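## Task

Set the mailing tube upright, as it now stands, with its full base resting on the work bench top beside arm1. Set the steel tube offcut the same way on the desk top beside arm2. Set the wooden pillar block the same way on the lab bench top beside arm3. Every other object must finish resting directly on the top of the piece of furniture it occupies now. The attempt fails if any unheld object is left sitting on a shelf or board below a top. A placement that stays put only because a robot is holding it does not count. At the end, open the grippers and pull the arms away.

## Robot and tools

ROBOTS AND CAMERAS. Three identical i2rt Big YAM arms named arm1, arm2 and arm3. Each has six revolute joints, a two-finger gripper and a wrist camera (arm1_cam_wrist, arm2_cam_wrist, arm3_cam_wrist). Two fixed room cameras, room_a and room_b, watch the scene. With joints 1 and 6 at 0 and the hand level and pointing forward, the wrist camera rides on top of the hand looking at the fingertips. Reach is roughly 1.0 m from the joint1 axis. Joints move at different speeds, so the hand may sweep a wide path between postures.

FRAME. There is one shared scene frame with its origin on the floor and +z up. The hand point is midway between the fingertips; the hand z axis runs along the fingers and the fingers close along the hand y axis. Foot poses are never printed. Commands, however, are given only in joint space, not as Cartesian poses.

execute_actions. Argument actions is a list holding either one action or nothing (empty list = just report state and images). The action is an object keyed by arm name; each arm gets a joints object whose keys are joint names and whose values are absolute targets (not offsets): joint1_rad, joint2_rad, joint3_rad, joint4_rad, joint5_rad, joint6_rad in radians, and gripper_m in metres. Any subset of keys and arms may be named; all named motions begin together and may finish at different moments. Ranges and done-tolerances: joint1_rad -2.879 to 2.879 (±0.045), base yaw, positive counter-clockwise seen from above, 0 = the direction the foot faces. joint2_rad 0 to 3.141 (±0.14), shoulder, 0 = upper arm lying back roughly level, increasing raises it and then tips it forward. joint3_rad 0 to 3.019 (±0.09), elbow, 0 = forearm folded onto the upper arm, increasing opens it. joint4_rad -1.692 to 1.57 (±0.055), hand pitch, positive tilts fingers up. joint5_rad -1.57 to 1.57 (±0.03), sideways hand swing, positive toward the arm's right. joint6_rad -2.094 to 2.094 (±0.035), hand roll, positive clockwise viewed from behind the hand. gripper_m 0 to 0.093 (±0.003), fingertip gap; grip force tops out near 50 to 62 N per pad, lower on some units. Example: {"arm1": {"joints": {"gripper_m": 0.05}}, "arm2": {"joints": {"joint1_rad": 0.3}}}. The optional cameras list picks which images come back (names above, or "all"; omitted or null means all; [] means none). An unrecognised key, camera name or out-of-range number rejects the entire call and nothing moves. A joint you leave out may still be driving toward an earlier target.

wait: seconds, 0 to 10; commands nothing new and returns the same report as an empty action.

zoom_image: camera (one of the five names) and region [x0, y0, x1, y1] in pixels of that camera's newest full image, top-left is (0, 0), at most 504 by 504 pixels.

finished_scene: scene, the integer number of the scene being closed. It takes effect after the robots hold the last command, cannot be reversed, reports success, and gives the next task. If resuming, first send an empty execute_actions to learn the current scene and task.

READING RESULTS. joint_positions gives current joint values. The pictures line lists the cameras in image order. joint_status per commanded joint: reached, off_target (stopped short and may still push), contact_stop or time_out (target dropped, joint holds where it stopped; but a timed-out joint may keep a target up to 0.375, 0.375, 0.113, 0.225, 0.075, 0.3 rad from its position on joints 1 to 6 and keep pushing, listed under on_its_own), not_followed (a safety check, e.g. self or inter-arm clearance, withheld the arm's targets; the gripper part still runs, and withheld targets may be retried on later actions). A line 'joint command not followed', usually with a cause line, explains it. on_its_own lists uncommanded behaviour; 'held at' is the held target, not the position. Joint torques are listed in joint order without the gripper; they are offset, scaled per unit and noisy, nonzero in free air, so treat them as rough hints. A loaded joint that holds position slowly sags. Tiny target changes may not move a joint. To relieve a push, command the joint to its reported position.

HEAT. Holding loads or pushing warms motors, even while you are deliberating. MOTOR HOT appears from 85 °C; at 100 °C an OVER-TEMPERATURE FAULT drops that arm limp until it cools, and its unfinished keys read limit_stop_at_motor_heat; resend them afterwards. Some heat persists into the next scene.

CAUTIONS. The arms do not halt on contact and can push hard, so avoid pressing into furniture or objects. Never let two arms press together; the clearance check can be late and ignores fingers, gripper housings and wrist cameras. Arms do not wait for each other. If a call reports a stop, later motion calls in the same reply are skipped. Do not drop, slam or knock objects, and never let anything leave the work area or reach the floor. Occasionally a loose object gets nudged by an outside push, so recheck before finishing. Between calls the robots keep holding the last command.

Each tool is called after "Emit:" as name([rows], argument=value, ...), one row to a line, values as JSON.

## Session

Emit:
execute_actions(actions=[])

Scene clock: 0.00 s.
Joint torques (N m, as the arm reports them, + toward a larger angle): no reading
Motor temperatures (°C, as the motors report them): arm1=[26 27 26 26 26 27] | arm2=[25 28 27 29 28 26] | arm3=[28 29 26 28 28 25]
arm1.joint_positions: joint1_rad=-0.806 joint2_rad=+0.567 joint3_rad=+1.374 joint4_rad=-1.163 joint5_rad=-0.260 joint6_rad=-0.650 gripper_m=+0.095
arm1.joint_status: not commanded
arm1.hand: x=-0.4386 y=+0.7930 z=+1.4876 quat_wxyz=(+0.221, -0.812, -0.130, +0.524) (m; scene frame)
arm2.joint_positions: joint1_rad=+0.229 joint2_rad=+0.447 joint3_rad=+1.603 joint4_rad=-1.197 joint5_rad=+0.067 joint6_rad=+0.395 gripper_m=+0.095
arm2.joint_status: not commanded
arm2.hand: x=-0.5094 y=-0.6432 z=+1.5656 quat_wxyz=(-0.693, -0.290, -0.659, +0.019) (m; scene frame)
arm3.joint_positions: joint1_rad=-0.816 joint2_rad=+0.649 joint3_rad=+1.493 joint4_rad=-1.536 joint5_rad=+0.070 joint6_rad=-0.654 gripper_m=+0.095
arm3.joint_status: not commanded
arm3.hand: x=+0.6498 y=-0.2255 z=+1.4159 quat_wxyz=(+0.036, -0.731, -0.526, +0.433) (m; scene frame)
pictures: arm1_cam_wrist, arm2_cam_wrist, arm3_cam_wrist, room_a, room_b
Images, in order (width x height): arm1_cam_wrist 616x616, arm2_cam_wrist 616x616, arm3_cam_wrist 616x616, room_a 504x504, room_b 504x504.

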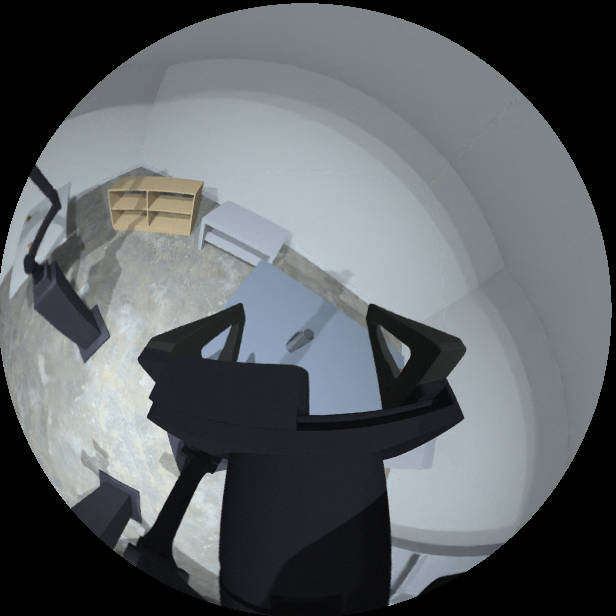

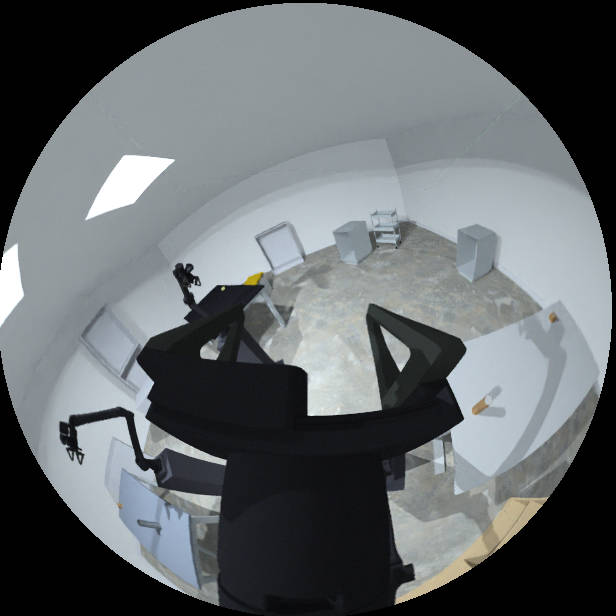

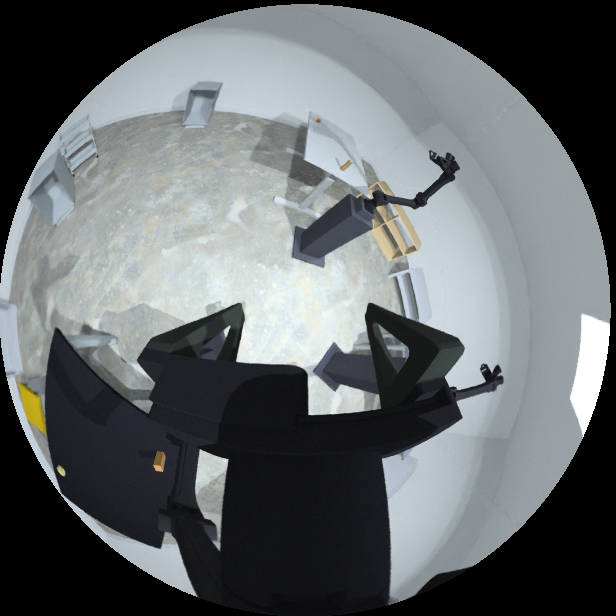

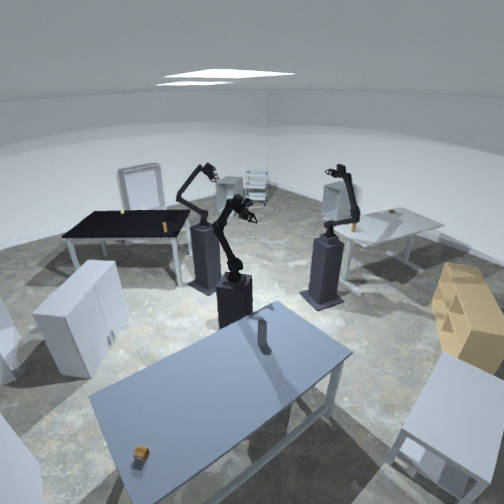

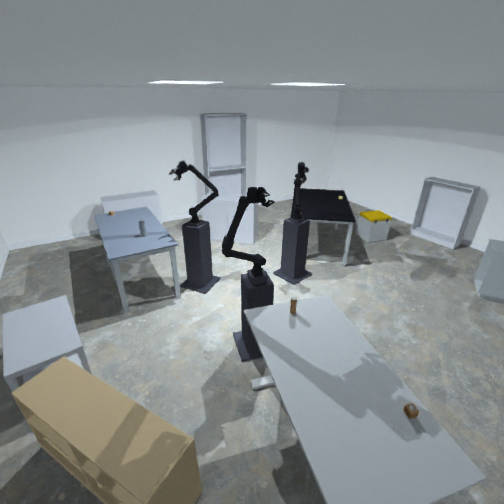

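Emit:
zoom_image(camera="room_a", region=[50, 150, 450, 400])

Emit:
zoom_image(camera="room_b", region=[80, 150, 400, 370])

Emit:
execute_actions([
  {"arm1":{"joints":{"joint1_rad":-0.5,"joint2_rad":1.2,"joint3_rad":1.2,"joint4_rad":-1.0,"joint5_rad":0,"joint6_rad":0}},"arm2":{"joints":{"joint1_rad":-0.6,"joint2_rad":1.0,"joint3_rad":1.4,"joint4_rad":-1.4,"joint5_rad":0,"joint6_rad":0}},"arm3":{"joints":{"joint1_rad":-0.816,"joint2_rad":0.649,"joint3_rad":1.493,"joint4_rad":-0.5,"joint5_rad":0,"joint6_rad":0}}},
])

Region (50, 150, 450, 400) of room_a's 504x504 image, scaled by 1.260, with more detail than that image has; it fills the top 315 rows of this view, and the rest is white.

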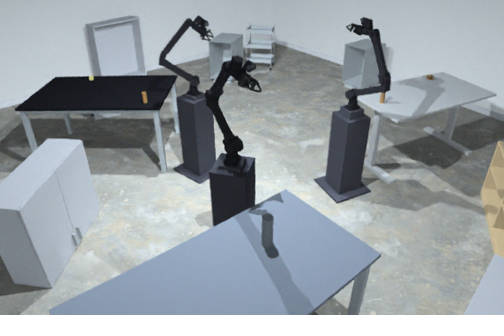

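Region (80, 150, 400, 370) of room_b's 504x504 image, scaled by 1.575, with more detail than that image has; it fills the top 346 rows of this view, and the rest is white.

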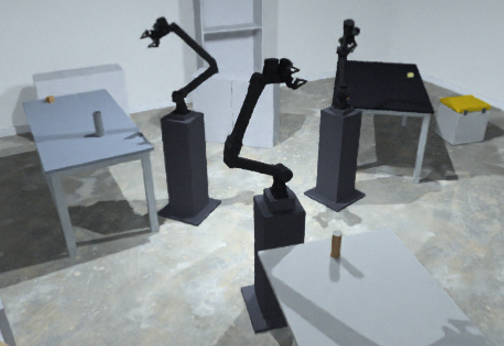

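Scene clock: 6.20 s.
Joint torques (N m, as the arm reports them, + toward a larger angle): arm1=[ -3.01 -10.51   9.54   1.91   0.08   0.08] | arm2=[-0.75 -7.66  9.52  0.68 -0.08 -0.18] | arm3=[-0.86  0.67  5.69  3.22 -0.05  0.02]
Motor temperatures (°C, as the motors report them): arm1=[26 27 26 26 26 27] | arm2=[25 28 27 29 28 26] | arm3=[28 29 27 28 28 26]
arm1.joint_positions: joint1_rad=-0.500 joint2_rad=+1.210 joint3_rad=+1.182 joint4_rad=-1.017 joint5_rad=-0.002 joint6_rad=-0.014 gripper_m=+0.095
arm1.joint_status: all done
arm1.hand: x=-0.6605 y=+0.8131 z=+1.1865 quat_wxyz=(+0.028, -0.963, +0.093, +0.251) (m; scene frame)
arm2.joint_positions: joint1_rad=-0.593 joint2_rad=+1.005 joint3_rad=+1.392 joint4_rad=-1.380 joint5_rad=+0.000 joint6_rad=+0.009 gripper_m=+0.095
arm2.joint_status: all done
arm2.hand: x=-0.4734 y=-0.9330 z=+1.2972 quat_wxyz=(-0.238, -0.543, -0.789, +0.161) (m; scene frame)
arm3.joint_positions: joint1_rad=-0.816 joint2_rad=+0.649 joint3_rad=+1.493 joint4_rad=-0.520 joint5_rad=+0.003 joint6_rad=-0.011 gripper_m=+0.095
arm3.joint_status: all done
arm3.hand: x=+0.6239 y=-0.2580 z=+1.6514 quat_wxyz=(-0.248, -0.548, -0.179, +0.778) (m; scene frame)
pictures: arm1_cam_wrist, arm2_cam_wrist, arm3_cam_wrist, room_a, room_b
Images, in order (width x height): arm1_cam_wrist 616x616, arm2_cam_wrist 616x616, arm3_cam_wrist 616x616, room_a 504x504, room_b 504x504.

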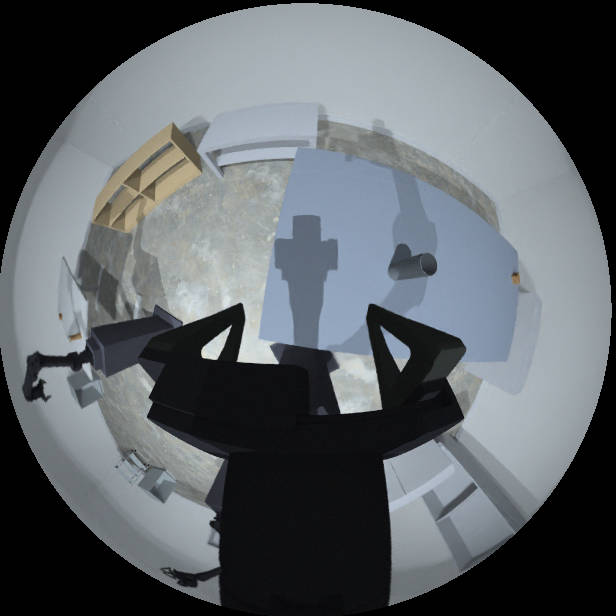

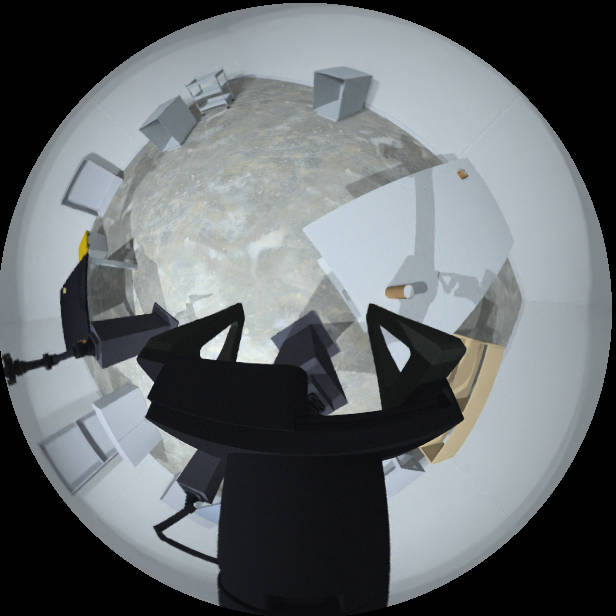

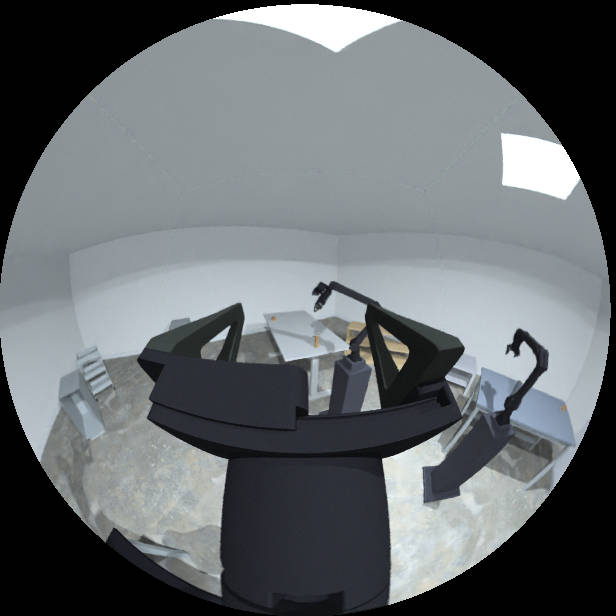

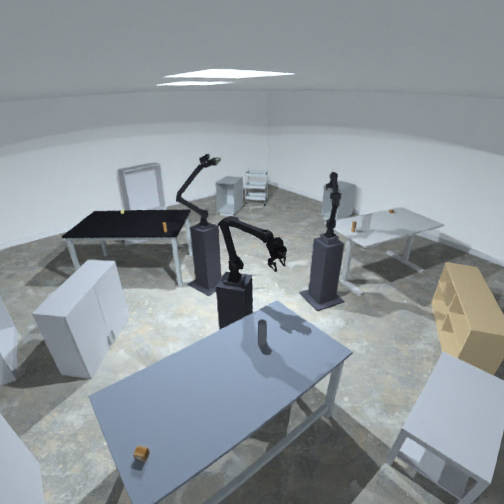

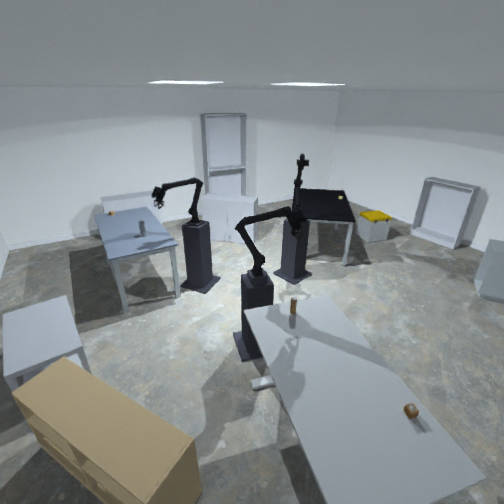

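Emit:
execute_actions([
  {"arm1":{"joints":{"joint1_rad":-0.95}},"arm2":{"joints":{"joint1_rad":-1.15}},"arm3":{"joints":{"joint3_rad":0.7}}},
], cameras=["arm1_cam_wrist","arm2_cam_wrist"])

Emit:
execute_actions([
  {"arm3":{"joints":{"joint2_rad":0.1}}},
], cameras=[])

Scene clock: 9.93 s.
Joint torques (N m, as the arm reports them, + toward a larger angle): arm1=[ -2.36 -11.     9.57   1.96   0.02   0.12] | arm2=[-0.82 -7.38  9.5   0.74 -0.11 -0.15] | arm3=[-0.88 -4.83  8.33  2.8  -0.06  0.05]
Motor temperatures (°C, as the motors report them): arm1=[26 27 27 26 26 27] | arm2=[25 28 28 29 28 26] | arm3=[28 29 27 28 28 26]
arm1.joint_positions: joint1_rad=-0.956 joint2_rad=+1.210 joint3_rad=+1.182 joint4_rad=-1.017 joint5_rad=+0.001 joint6_rad=-0.012 gripper_m=+0.095
arm1.joint_status: all done
arm1.hand: x=-0.5730 y=+1.0004 z=+1.1876 quat_wxyz=(+0.088, -0.917, +0.309, +0.237) (m; scene frame)
arm2.joint_positions: joint1_rad=-1.142 joint2_rad=+1.005 joint3_rad=+1.392 joint4_rad=-1.380 joint5_rad=+0.000 joint6_rad=+0.007 gripper_m=+0.095
arm2.joint_status: all done
arm2.hand: x=-0.6700 y=-0.9524 z=+1.2972 quat_wxyz=(-0.186, -0.736, -0.613, +0.219) (m; scene frame)
arm3.joint_positions: joint1_rad=-0.816 joint2_rad=+0.655 joint3_rad=+0.698 joint4_rad=-0.508 joint5_rad=+0.003 joint6_rad=-0.010 gripper_m=+0.095
arm3.joint_status: all done
arm3.hand: x=+0.5239 y=-0.3316 z=+1.1973 quat_wxyz=(-0.161, -0.804, -0.264, +0.507) (m; scene frame)
pictures: arm1_cam_wrist, arm2_cam_wrist
Images, in order (width x height): arm1_cam_wrist 616x616, arm2_cam_wrist 616x616.

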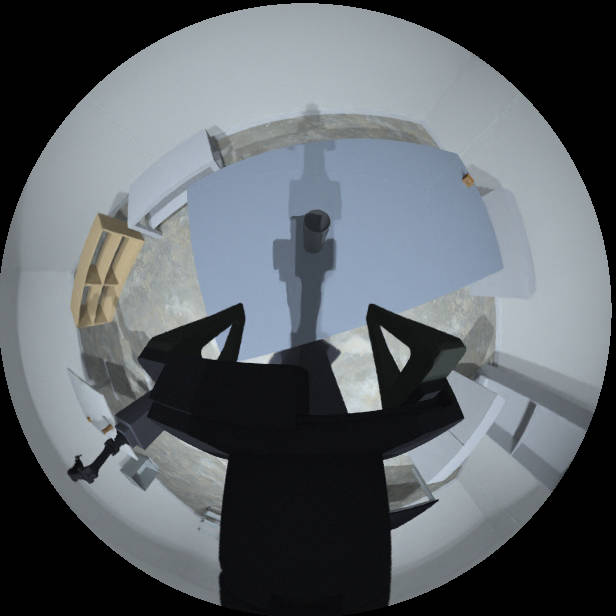

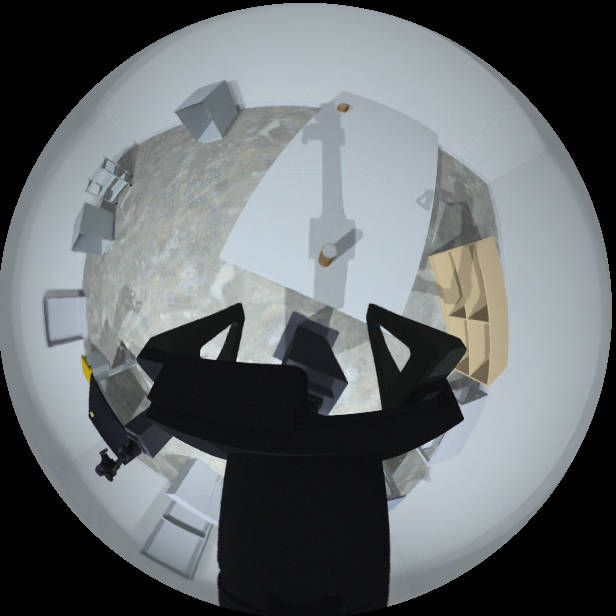

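Scene clock: 11.13 s.
Joint torques (N m, as the arm reports them, + toward a larger angle): arm1=[ -2.27 -11.17   9.41   1.79   0.01   0.13] | arm2=[-0.69 -7.62  9.48  0.74 -0.08 -0.16] | arm3=[-0.92  3.65  7.07  2.78 -0.06  0.04]
Motor temperatures (°C, as the motors report them): arm1=[26 27 27 26 26 27] | arm2=[25 28 28 29 28 26] | arm3=[28 29 27 28 28 26]
arm1.joint_positions: joint1_rad=-0.956 joint2_rad=+1.210 joint3_rad=+1.182 joint4_rad=-1.017 joint5_rad=+0.001 joint6_rad=-0.012 gripper_m=+0.095
arm1.joint_status: not commanded
arm1.hand: x=-0.5730 y=+1.0004 z=+1.1876 quat_wxyz=(+0.088, -0.917, +0.309, +0.237) (m; scene frame)
arm2.joint_positions: joint1_rad=-1.142 joint2_rad=+1.005 joint3_rad=+1.392 joint4_rad=-1.380 joint5_rad=+0.000 joint6_rad=+0.007 gripper_m=+0.095
arm2.joint_status: not commanded
arm2.hand: x=-0.6700 y=-0.9524 z=+1.2972 quat_wxyz=(-0.186, -0.736, -0.613, +0.219) (m; scene frame)
arm3.joint_positions: joint1_rad=-0.816 joint2_rad=+0.090 joint3_rad=+0.698 joint4_rad=-0.508 joint5_rad=+0.003 joint6_rad=-0.010 gripper_m=+0.095
arm3.joint_status: all done
arm3.hand: x=+0.6514 y=-0.2387 z=+1.3482 quat_wxyz=(-0.227, -0.632, -0.207, +0.712) (m; scene frame)
pictures: none
No camera images: the call's "cameras" was empty. Leave "cameras" out to get every camera's image.

Emit:
execute_actions([
  {"arm1":{"joints":{"joint1_rad":-0.99,"joint2_rad":1.698,"joint3_rad":1.455,"joint4_rad":-0.857}},"arm2":{"joints":{"joint1_rad":-1.26,"joint2_rad":1.424,"joint3_rad":1.226,"joint4_rad":-0.9}}},
])

Scene clock: 21.97 s.
Joint torques (N m, as the arm reports them, + toward a larger angle): arm1=[ -2.96 -18.38  10.47   1.43  -0.01   0.13] | arm2=[ -0.4  -16.86   9.05   2.18  -0.1   -0.15] | arm3=[-0.87  4.05  7.09  2.83 -0.05  0.04]
Motor temperatures (°C, as the motors report them): arm1=[26 27 28 26 26 27] | arm2=[25 28 30 29 28 26] | arm3=[28 29 28 28 28 26]
arm1.joint_positions: joint1_rad=-0.988 joint2_rad=+1.709 joint3_rad=+1.421 joint4_rad=-0.866 joint5_rad=+0.001 joint6_rad=-0.012 gripper_m=+0.095
arm1.joint_status: all done
arm1.hand: x=-0.6772 y=+1.1081 z=+1.0634 quat_wxyz=(+0.074, -0.923, +0.328, +0.187) (m; scene frame)
arm2.joint_positions: joint1_rad=-1.255 joint2_rad=+1.437 joint3_rad=+1.226 joint4_rad=-0.923 joint5_rad=+0.000 joint6_rad=+0.007 gripper_m=+0.095
arm2.joint_status: all done
arm2.hand: x=-0.7531 y=-1.0895 z=+1.0852 quat_wxyz=(-0.132, -0.784, -0.581, +0.174) (m; scene frame)
arm3.joint_positions: joint1_rad=-0.816 joint2_rad=+0.090 joint3_rad=+0.698 joint4_rad=-0.508 joint5_rad=+0.003 joint6_rad=-0.010 gripper_m=+0.095
arm3.joint_status: not commanded
arm3.hand: x=+0.6514 y=-0.2387 z=+1.3482 quat_wxyz=(-0.227, -0.632, -0.207, +0.712) (m; scene frame)
pictures: arm1_cam_wrist, arm2_cam_wrist, arm3_cam_wrist, room_a, room_b
Images, in order (width x height): arm1_cam_wrist 616x616, arm2_cam_wrist 616x616, arm3_cam_wrist 616x616, room_a 504x504, room_b 504x504.

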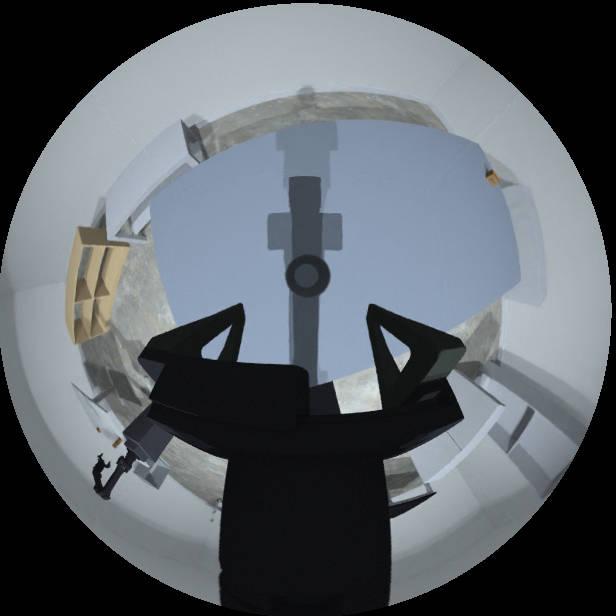

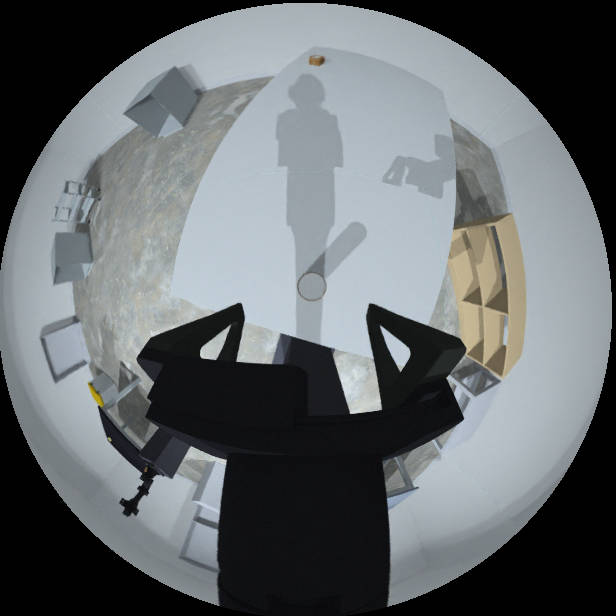

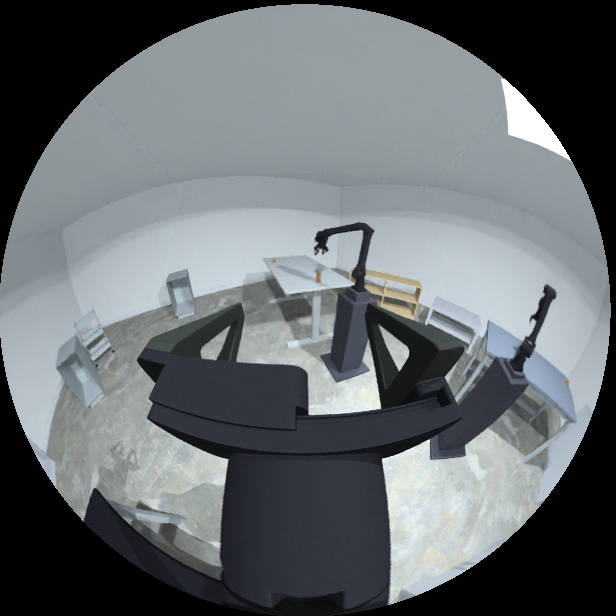

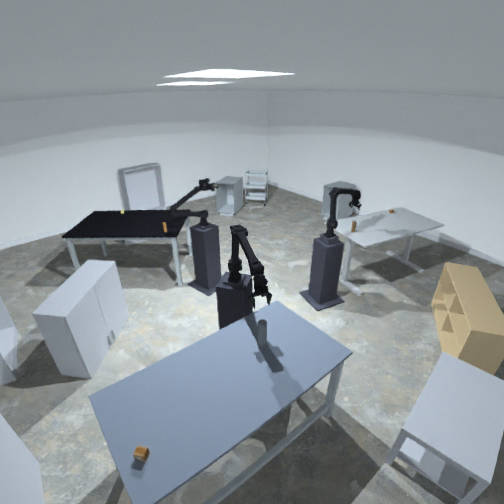

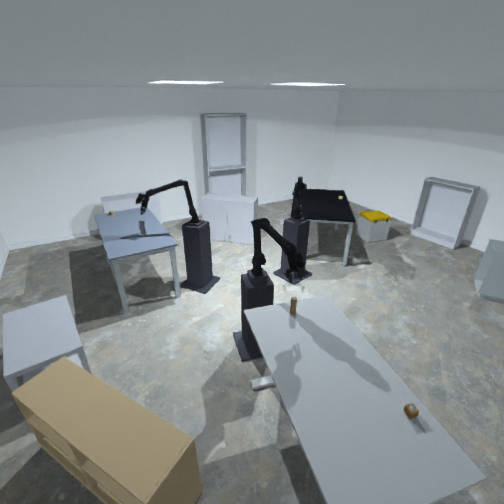

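Emit:
execute_actions([
  {"arm1":{"joints":{"joint2_rad":1.83,"joint3_rad":1.40,"joint4_rad":-0.70}},"arm2":{"joints":{"joint1_rad":1.885,"joint2_rad":1.095,"joint3_rad":0.635,"joint4_rad":0.44}}},
], cameras=["arm1_cam_wrist","arm2_cam_wrist","room_a","room_b"])

Emit:
zoom_image(camera="room_b", region=[90, 170, 210, 260])

Scene clock: 28.83 s.
Joint torques (N m, as the arm reports them, + toward a larger angle): arm1=[ -2.78 -20.79   8.3    1.47   0.01   0.14] | arm2=[ 0.7  -7.96  7.91  3.17 -0.05 -0.14] | arm3=[-0.82  4.06  7.08  2.82 -0.06  0.04]
Motor temperatures (°C, as the motors report them): arm1=[26 28 28 26 26 27] | arm2=[25 29 30 29 28 26] | arm3=[28 29 28 28 28 26]
arm1.joint_positions: joint1_rad=-0.988 joint2_rad=+1.850 joint3_rad=+1.388 joint4_rad=-0.719 joint5_rad=+0.001 joint6_rad=-0.012 gripper_m=+0.095
arm1.joint_status: all done
arm1.hand: x=-0.6907 y=+1.1203 z=+0.9781 quat_wxyz=(+0.069, -0.926, +0.329, +0.174) (m; scene frame)
arm2.joint_positions: joint1_rad=+1.879 joint2_rad=+1.089 joint3_rad=+0.649 joint4_rad=+0.411 joint5_rad=-0.001 joint6_rad=+0.007 gripper_m=+0.095
arm2.joint_status: all done
arm2.hand: x=-0.4612 y=-0.1179 z=+1.1959 quat_wxyz=(-0.557, +0.427, -0.578, -0.416) (m; scene frame)
arm3.joint_positions: joint1_rad=-0.816 joint2_rad=+0.090 joint3_rad=+0.698 joint4_rad=-0.508 joint5_rad=+0.003 joint6_rad=-0.010 gripper_m=+0.095
arm3.joint_status: not commanded
arm3.hand: x=+0.6514 y=-0.2387 z=+1.3482 quat_wxyz=(-0.227, -0.632, -0.207, +0.712) (m; scene frame)
pictures: arm1_cam_wrist, arm2_cam_wrist, room_a, room_b
Images, in order (width x height): arm1_cam_wrist 616x616, arm2_cam_wrist 616x616, room_a 504x504, room_b 504x504.

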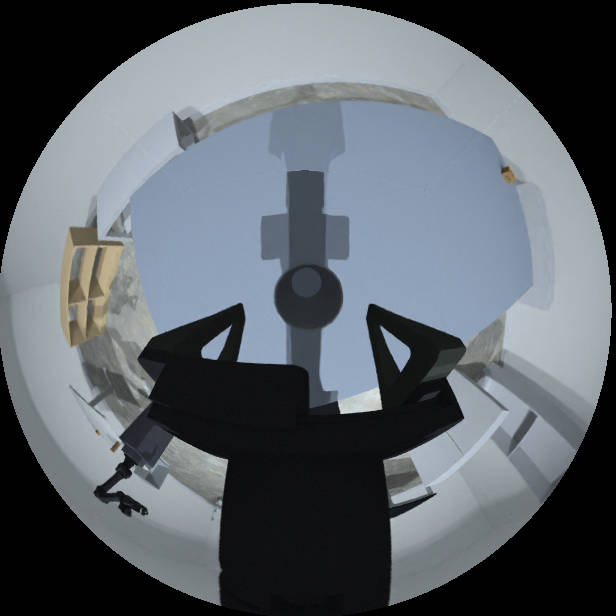

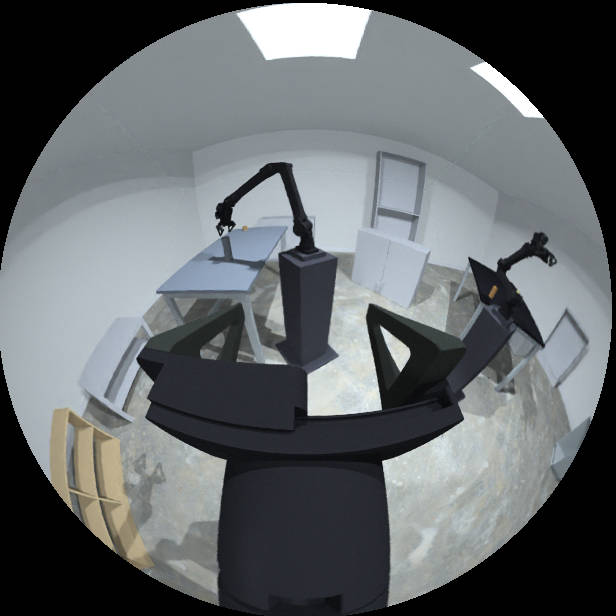

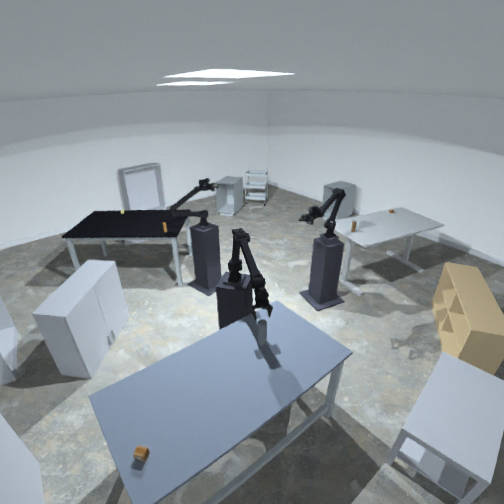

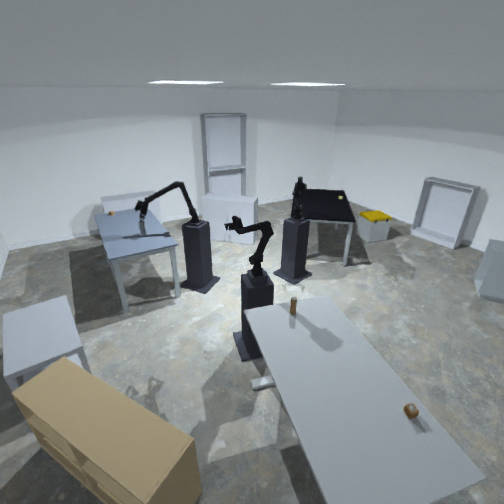

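Region (90, 170, 210, 260) of room_b's 504x504 image, scaled by 4.200, with more detail than that image has; it fills the top 378 rows of this view, and the rest is white.

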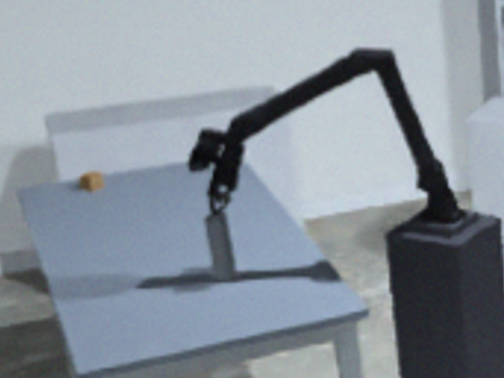

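Emit:
execute_actions([
  {"arm1":{"joints":{"joint2_rad":1.96,"joint3_rad":1.36,"joint4_rad":-0.53}}},
], cameras=["arm1_cam_wrist","room_b"])

Emit:
zoom_image(camera="room_b", region=[90, 170, 210, 260])

Scene clock: 32.33 s.
Joint torques (N m, as the arm reports them, + toward a larger angle): arm1=[ -2.51 -20.62   7.4    1.66  -0.02   0.14] | arm2=[ 0.43 -8.26  7.99  3.23 -0.05 -0.15] | arm3=[-0.79  4.01  7.08  2.82 -0.05  0.04]
Motor temperatures (°C, as the motors report them): arm1=[26 28 28 26 26 27] | arm2=[25 29 30 29 28 26] | arm3=[28 29 28 28 28 26]
arm1.joint_positions: joint1_rad=-0.988 joint2_rad=+1.981 joint3_rad=+1.349 joint4_rad=-0.549 joint5_rad=+0.001 joint6_rad=-0.012 gripper_m=+0.095
arm1.joint_status: all done
arm1.hand: x=-0.6974 y=+1.1269 z=+0.8975 quat_wxyz=(+0.070, -0.926, +0.328, +0.174) (m; scene frame)
arm2.joint_positions: joint1_rad=+1.879 joint2_rad=+1.089 joint3_rad=+0.649 joint4_rad=+0.411 joint5_rad=-0.001 joint6_rad=+0.007 gripper_m=+0.095
arm2.joint_status: not commanded
arm2.hand: x=-0.4612 y=-0.1179 z=+1.1959 quat_wxyz=(-0.557, +0.427, -0.578, -0.416) (m; scene frame)
arm3.joint_positions: joint1_rad=-0.816 joint2_rad=+0.090 joint3_rad=+0.698 joint4_rad=-0.508 joint5_rad=+0.003 joint6_rad=-0.010 gripper_m=+0.095
arm3.joint_status: not commanded
arm3.hand: x=+0.6514 y=-0.2387 z=+1.3482 quat_wxyz=(-0.227, -0.632, -0.207, +0.712) (m; scene frame)
pictures: arm1_cam_wrist, room_b
Images, in order (width x height): arm1_cam_wrist 616x616, room_b 504x504.

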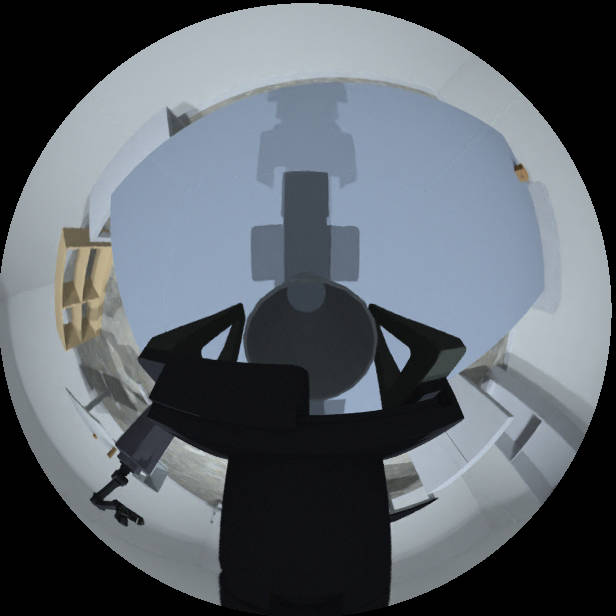

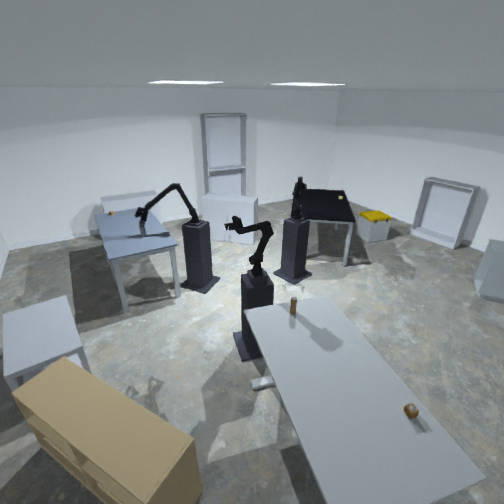

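Region (90, 170, 210, 260) of room_b's 504x504 image, scaled by 4.200, with more detail than that image has; it fills the top 378 rows of this view, and the rest is white.

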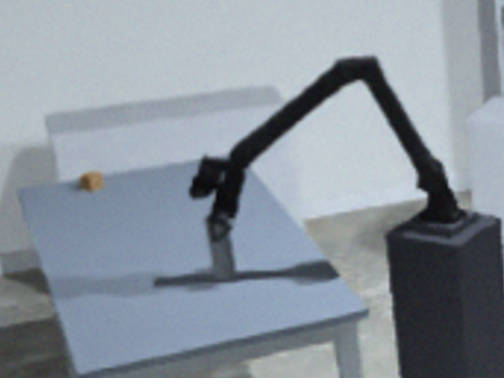

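Emit:
execute_actions([
  {"arm1":{"joints":{"gripper_m":0.0}}},
], cameras=[])

Emit:
execute_actions([
  {"arm1":{"joints":{"joint2_rad":1.72,"joint3_rad":1.86,"joint4_rad":-1.26}}},
], cameras=["arm1_cam_wrist","room_b"])

Scene clock: 35.77 s.
Joint torques (N m, as the arm reports them, + toward a larger angle): arm1=[ -2.28 -21.4    7.49   1.74   0.02   0.09] | arm2=[ 0.15 -8.37  8.04  3.28 -0.02 -0.16] | arm3=[-0.89  4.    7.08  2.81 -0.05  0.04]
Motor temperatures (°C, as the motors report them): arm1=[26 28 28 26 26 27] | arm2=[25 28 30 29 28 26] | arm3=[28 29 28 28 28 26]
arm1.joint_positions: joint1_rad=-0.988 joint2_rad=+1.981 joint3_rad=+1.349 joint4_rad=-0.549 joint5_rad=+0.001 joint6_rad=-0.011 gripper_m=+0.060
arm1.joint_status: gripper_m off_target (ended at +0.060, target +0.000)
arm1.hand: x=-0.6971 y=+1.1272 z=+0.8975 quat_wxyz=(+0.070, -0.925, +0.329, +0.174) (m; scene frame)
arm2.joint_positions: joint1_rad=+1.879 joint2_rad=+1.089 joint3_rad=+0.649 joint4_rad=+0.411 joint5_rad=-0.001 joint6_rad=+0.007 gripper_m=+0.095
arm2.joint_status: not commanded
arm2.hand: x=-0.4612 y=-0.1179 z=+1.1959 quat_wxyz=(-0.557, +0.427, -0.578, -0.416) (m; scene frame)
arm3.joint_positions: joint1_rad=-0.816 joint2_rad=+0.090 joint3_rad=+0.698 joint4_rad=-0.508 joint5_rad=+0.003 joint6_rad=-0.010 gripper_m=+0.095
arm3.joint_status: not commanded
arm3.hand: x=+0.6514 y=-0.2387 z=+1.3482 quat_wxyz=(-0.227, -0.632, -0.207, +0.712) (m; scene frame)
pictures: none
No camera images: the call's "cameras" was empty. Leave "cameras" out to get every camera's image.

Scene clock: 37.47 s.
Joint torques (N m, as the arm reports them, + toward a larger angle): arm1=[ -2.69 -23.06  10.64   0.92   0.     0.12] | arm2=[ 0.23 -8.72  7.95  3.32 -0.07 -0.15] | arm3=[-0.84  4.07  7.08  2.83 -0.05  0.04]
Motor temperatures (°C, as the motors report them): arm1=[26 28 28 26 26 27] | arm2=[25 28 30 29 28 26] | arm3=[28 29 28 28 28 26]
arm1.joint_positions: joint1_rad=-0.988 joint2_rad=+1.774 joint3_rad=+1.824 joint4_rad=-1.258 joint5_rad=+0.001 joint6_rad=-0.011 gripper_m=+0.060
arm1.joint_status: all done
arm1.hand: x=-0.6988 y=+1.1252 z=+1.1769 quat_wxyz=(+0.065, -0.928, +0.330, +0.161) (m; scene frame)
arm2.joint_positions: joint1_rad=+1.879 joint2_rad=+1.089 joint3_rad=+0.649 joint4_rad=+0.411 joint5_rad=-0.001 joint6_rad=+0.007 gripper_m=+0.095
arm2.joint_status: not commanded
arm2.hand: x=-0.4612 y=-0.1179 z=+1.1959 quat_wxyz=(-0.557, +0.427, -0.578, -0.416) (m; scene frame)
arm3.joint_positions: joint1_rad=-0.816 joint2_rad=+0.090 joint3_rad=+0.698 joint4_rad=-0.508 joint5_rad=+0.003 joint6_rad=-0.010 gripper_m=+0.095
arm3.joint_status: not commanded
arm3.hand: x=+0.6514 y=-0.2387 z=+1.3482 quat_wxyz=(-0.227, -0.632, -0.207, +0.712) (m; scene frame)
pictures: arm1_cam_wrist, room_b
Images, in order (width x height): arm1_cam_wrist 616x616, room_b 504x504.

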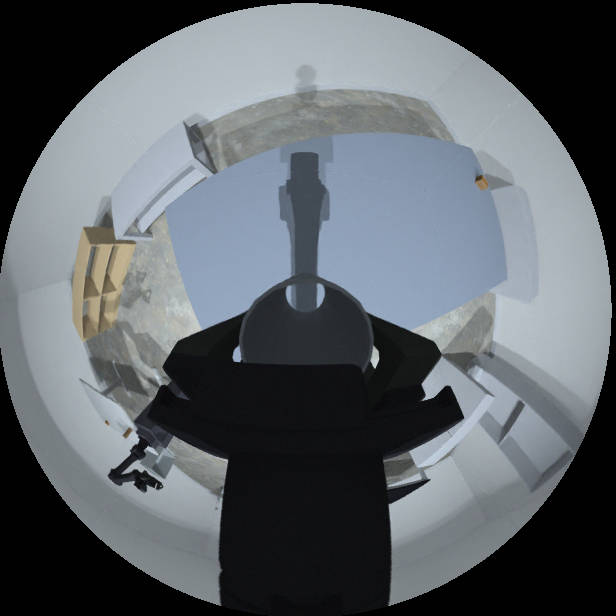

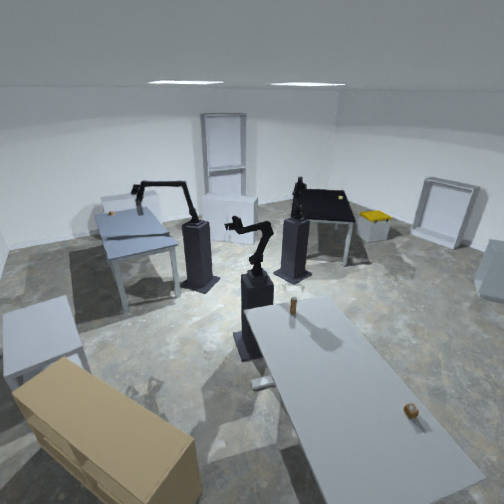

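Emit:
execute_actions([
  {"arm1":{"joints":{"joint1_rad":0.988,"joint4_rad":-1.21}},"arm2":{"joints":{"joint2_rad":1.63,"joint3_rad":0.825,"joint4_rad":0.85}}},
], cameras=["arm2_cam_wrist","arm3_cam_wrist","room_b"])

Scene clock: 41.77 s.
Joint torques (N m, as the arm reports them, + toward a larger angle): arm1=[ -2.04 -23.28  10.78   1.34   0.02   0.09] | arm2=[  0.57 -15.59   9.     3.21  -0.05  -0.16] | arm3=[-0.84  4.03  7.08  2.81 -0.05  0.04]
Motor temperatures (°C, as the motors report them): arm1=[26 28 29 26 26 27] | arm2=[25 29 30 29 28 26] | arm3=[28 29 28 28 28 26]
arm1.joint_positions: joint1_rad=+0.987 joint2_rad=+1.776 joint3_rad=+1.824 joint4_rad=-1.218 joint5_rad=-0.001 joint6_rad=-0.011 gripper_m=+0.060
arm1.joint_status: all done
arm1.hand: x=-0.3987 y=+0.1026 z=+1.1852 quat_wxyz=(-0.123, -0.784, -0.588, +0.154) (m; scene frame)
arm2.joint_positions: joint1_rad=+1.879 joint2_rad=+1.623 joint3_rad=+0.799 joint4_rad=+0.821 joint5_rad=-0.001 joint6_rad=+0.007 gripper_m=+0.095
arm2.joint_status: all done
arm2.hand: x=-0.4272 y=-0.0065 z=+1.0913 quat_wxyz=(-0.565, +0.422, -0.571, -0.421) (m; scene frame)
arm3.joint_positions: joint1_rad=-0.816 joint2_rad=+0.090 joint3_rad=+0.698 joint4_rad=-0.508 joint5_rad=+0.003 joint6_rad=-0.010 gripper_m=+0.095
arm3.joint_status: not commanded
arm3.hand: x=+0.6514 y=-0.2387 z=+1.3482 quat_wxyz=(-0.227, -0.632, -0.207, +0.712) (m; scene frame)
pictures: arm2_cam_wrist, arm3_cam_wrist, room_b
Images, in order (width x height): arm2_cam_wrist 616x616, arm3_cam_wrist 616x616, room_b 504x504.

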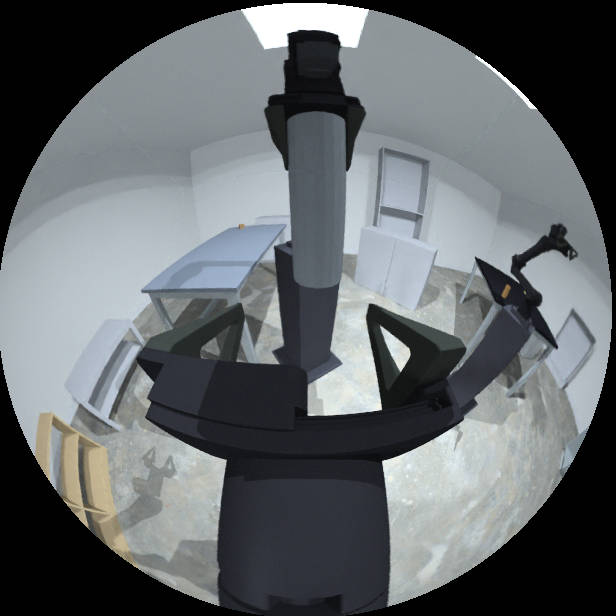

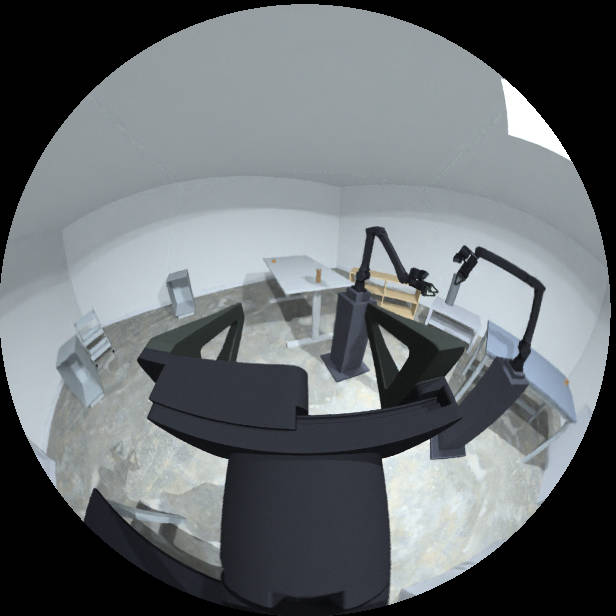

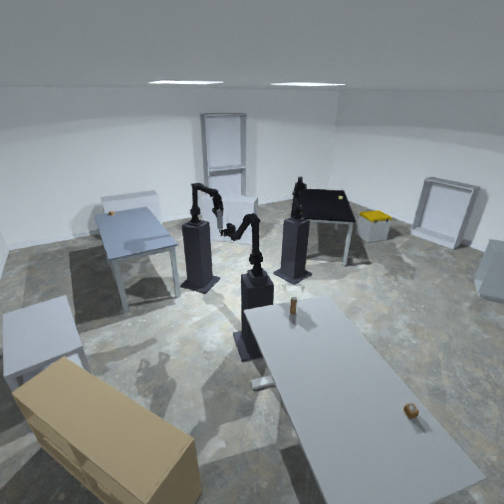

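Emit:
execute_actions([
  {"arm2":{"joints":{"joint1_rad":1.858,"joint2_rad":1.875,"joint3_rad":1.26,"joint4_rad":0.65}}},
], cameras=["arm2_cam_wrist","arm3_cam_wrist","room_b"])

Emit:
zoom_image(camera="arm3_cam_wrist", region=[390, 220, 510, 320])

Scene clock: 45.93 s.
Joint torques (N m, as the arm reports them, + toward a larger angle): arm1=[ -2.89 -23.09  10.67   1.22   0.02   0.1 ] | arm2=[ -1.3  -21.66  10.79   1.46  -0.05  -0.17] | arm3=[-0.88  4.06  7.07  2.8  -0.05  0.04]
Motor temperatures (°C, as the motors report them): arm1=[26 29 29 26 26 27] | arm2=[25 29 31 29 28 26] | arm3=[28 29 28 28 28 26]
arm1.joint_positions: joint1_rad=+0.987 joint2_rad=+1.776 joint3_rad=+1.824 joint4_rad=-1.218 joint5_rad=-0.001 joint6_rad=-0.011 gripper_m=+0.060
arm1.joint_status: not commanded
arm1.hand: x=-0.3987 y=+0.1026 z=+1.1852 quat_wxyz=(-0.123, -0.784, -0.588, +0.154) (m; scene frame)
arm2.joint_positions: joint1_rad=+1.871 joint2_rad=+1.867 joint3_rad=+1.223 joint4_rad=+0.667 joint5_rad=-0.001 joint6_rad=+0.007 gripper_m=+0.095
arm2.joint_status: all done
arm2.hand: x=-0.3823 y=+0.1198 z=+1.1160 quat_wxyz=(-0.574, +0.414, -0.565, -0.424) (m; scene frame)
arm3.joint_positions: joint1_rad=-0.816 joint2_rad=+0.090 joint3_rad=+0.698 joint4_rad=-0.508 joint5_rad=+0.003 joint6_rad=-0.010 gripper_m=+0.095
arm3.joint_status: not commanded
arm3.hand: x=+0.6514 y=-0.2387 z=+1.3482 quat_wxyz=(-0.227, -0.632, -0.207, +0.712) (m; scene frame)
pictures: arm2_cam_wrist, arm3_cam_wrist, room_b
Images, in order (width x height): arm2_cam_wrist 616x616, arm3_cam_wrist 616x616, room_b 504x504.

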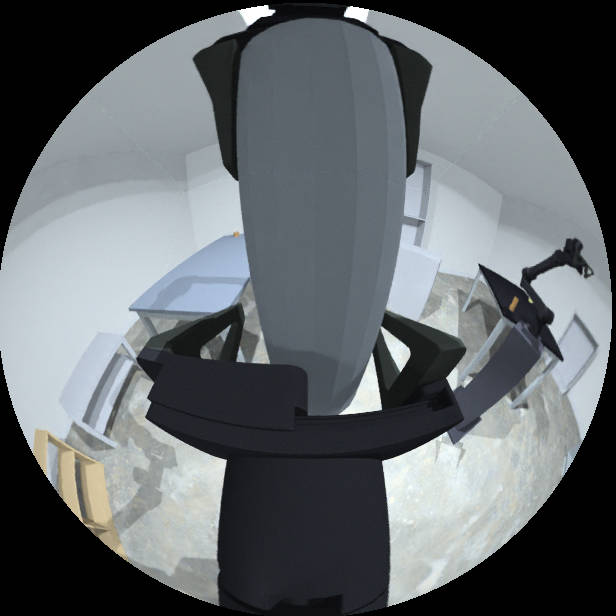

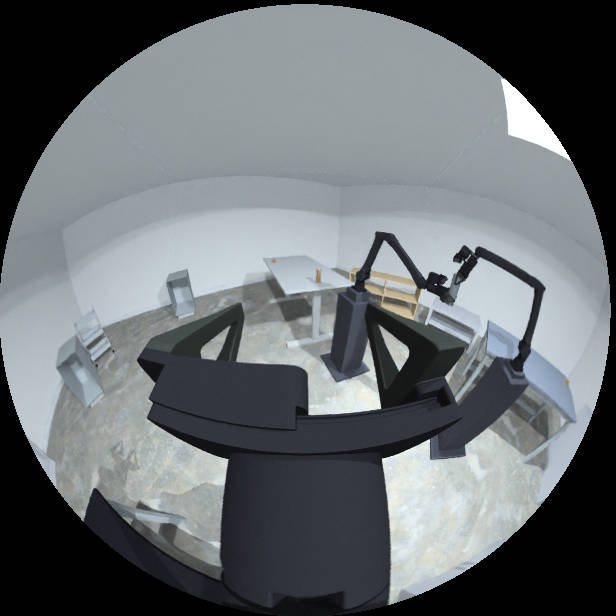

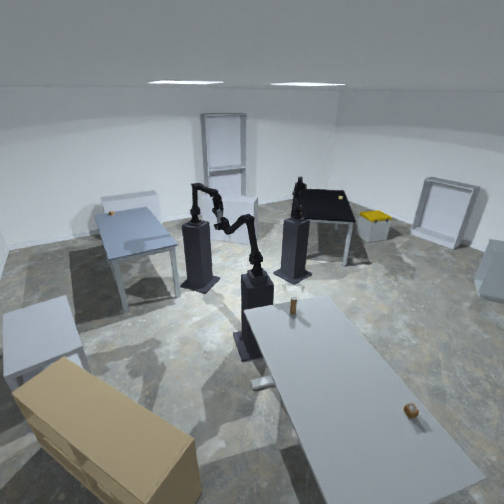

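Region (390, 220, 510, 320) of arm3_cam_wrist's 616x616 image, scaled by 4.200, with more detail than that image has.

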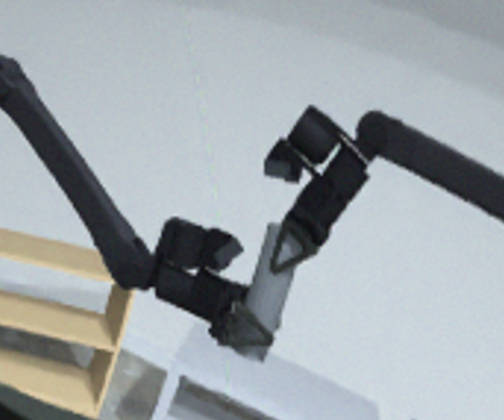

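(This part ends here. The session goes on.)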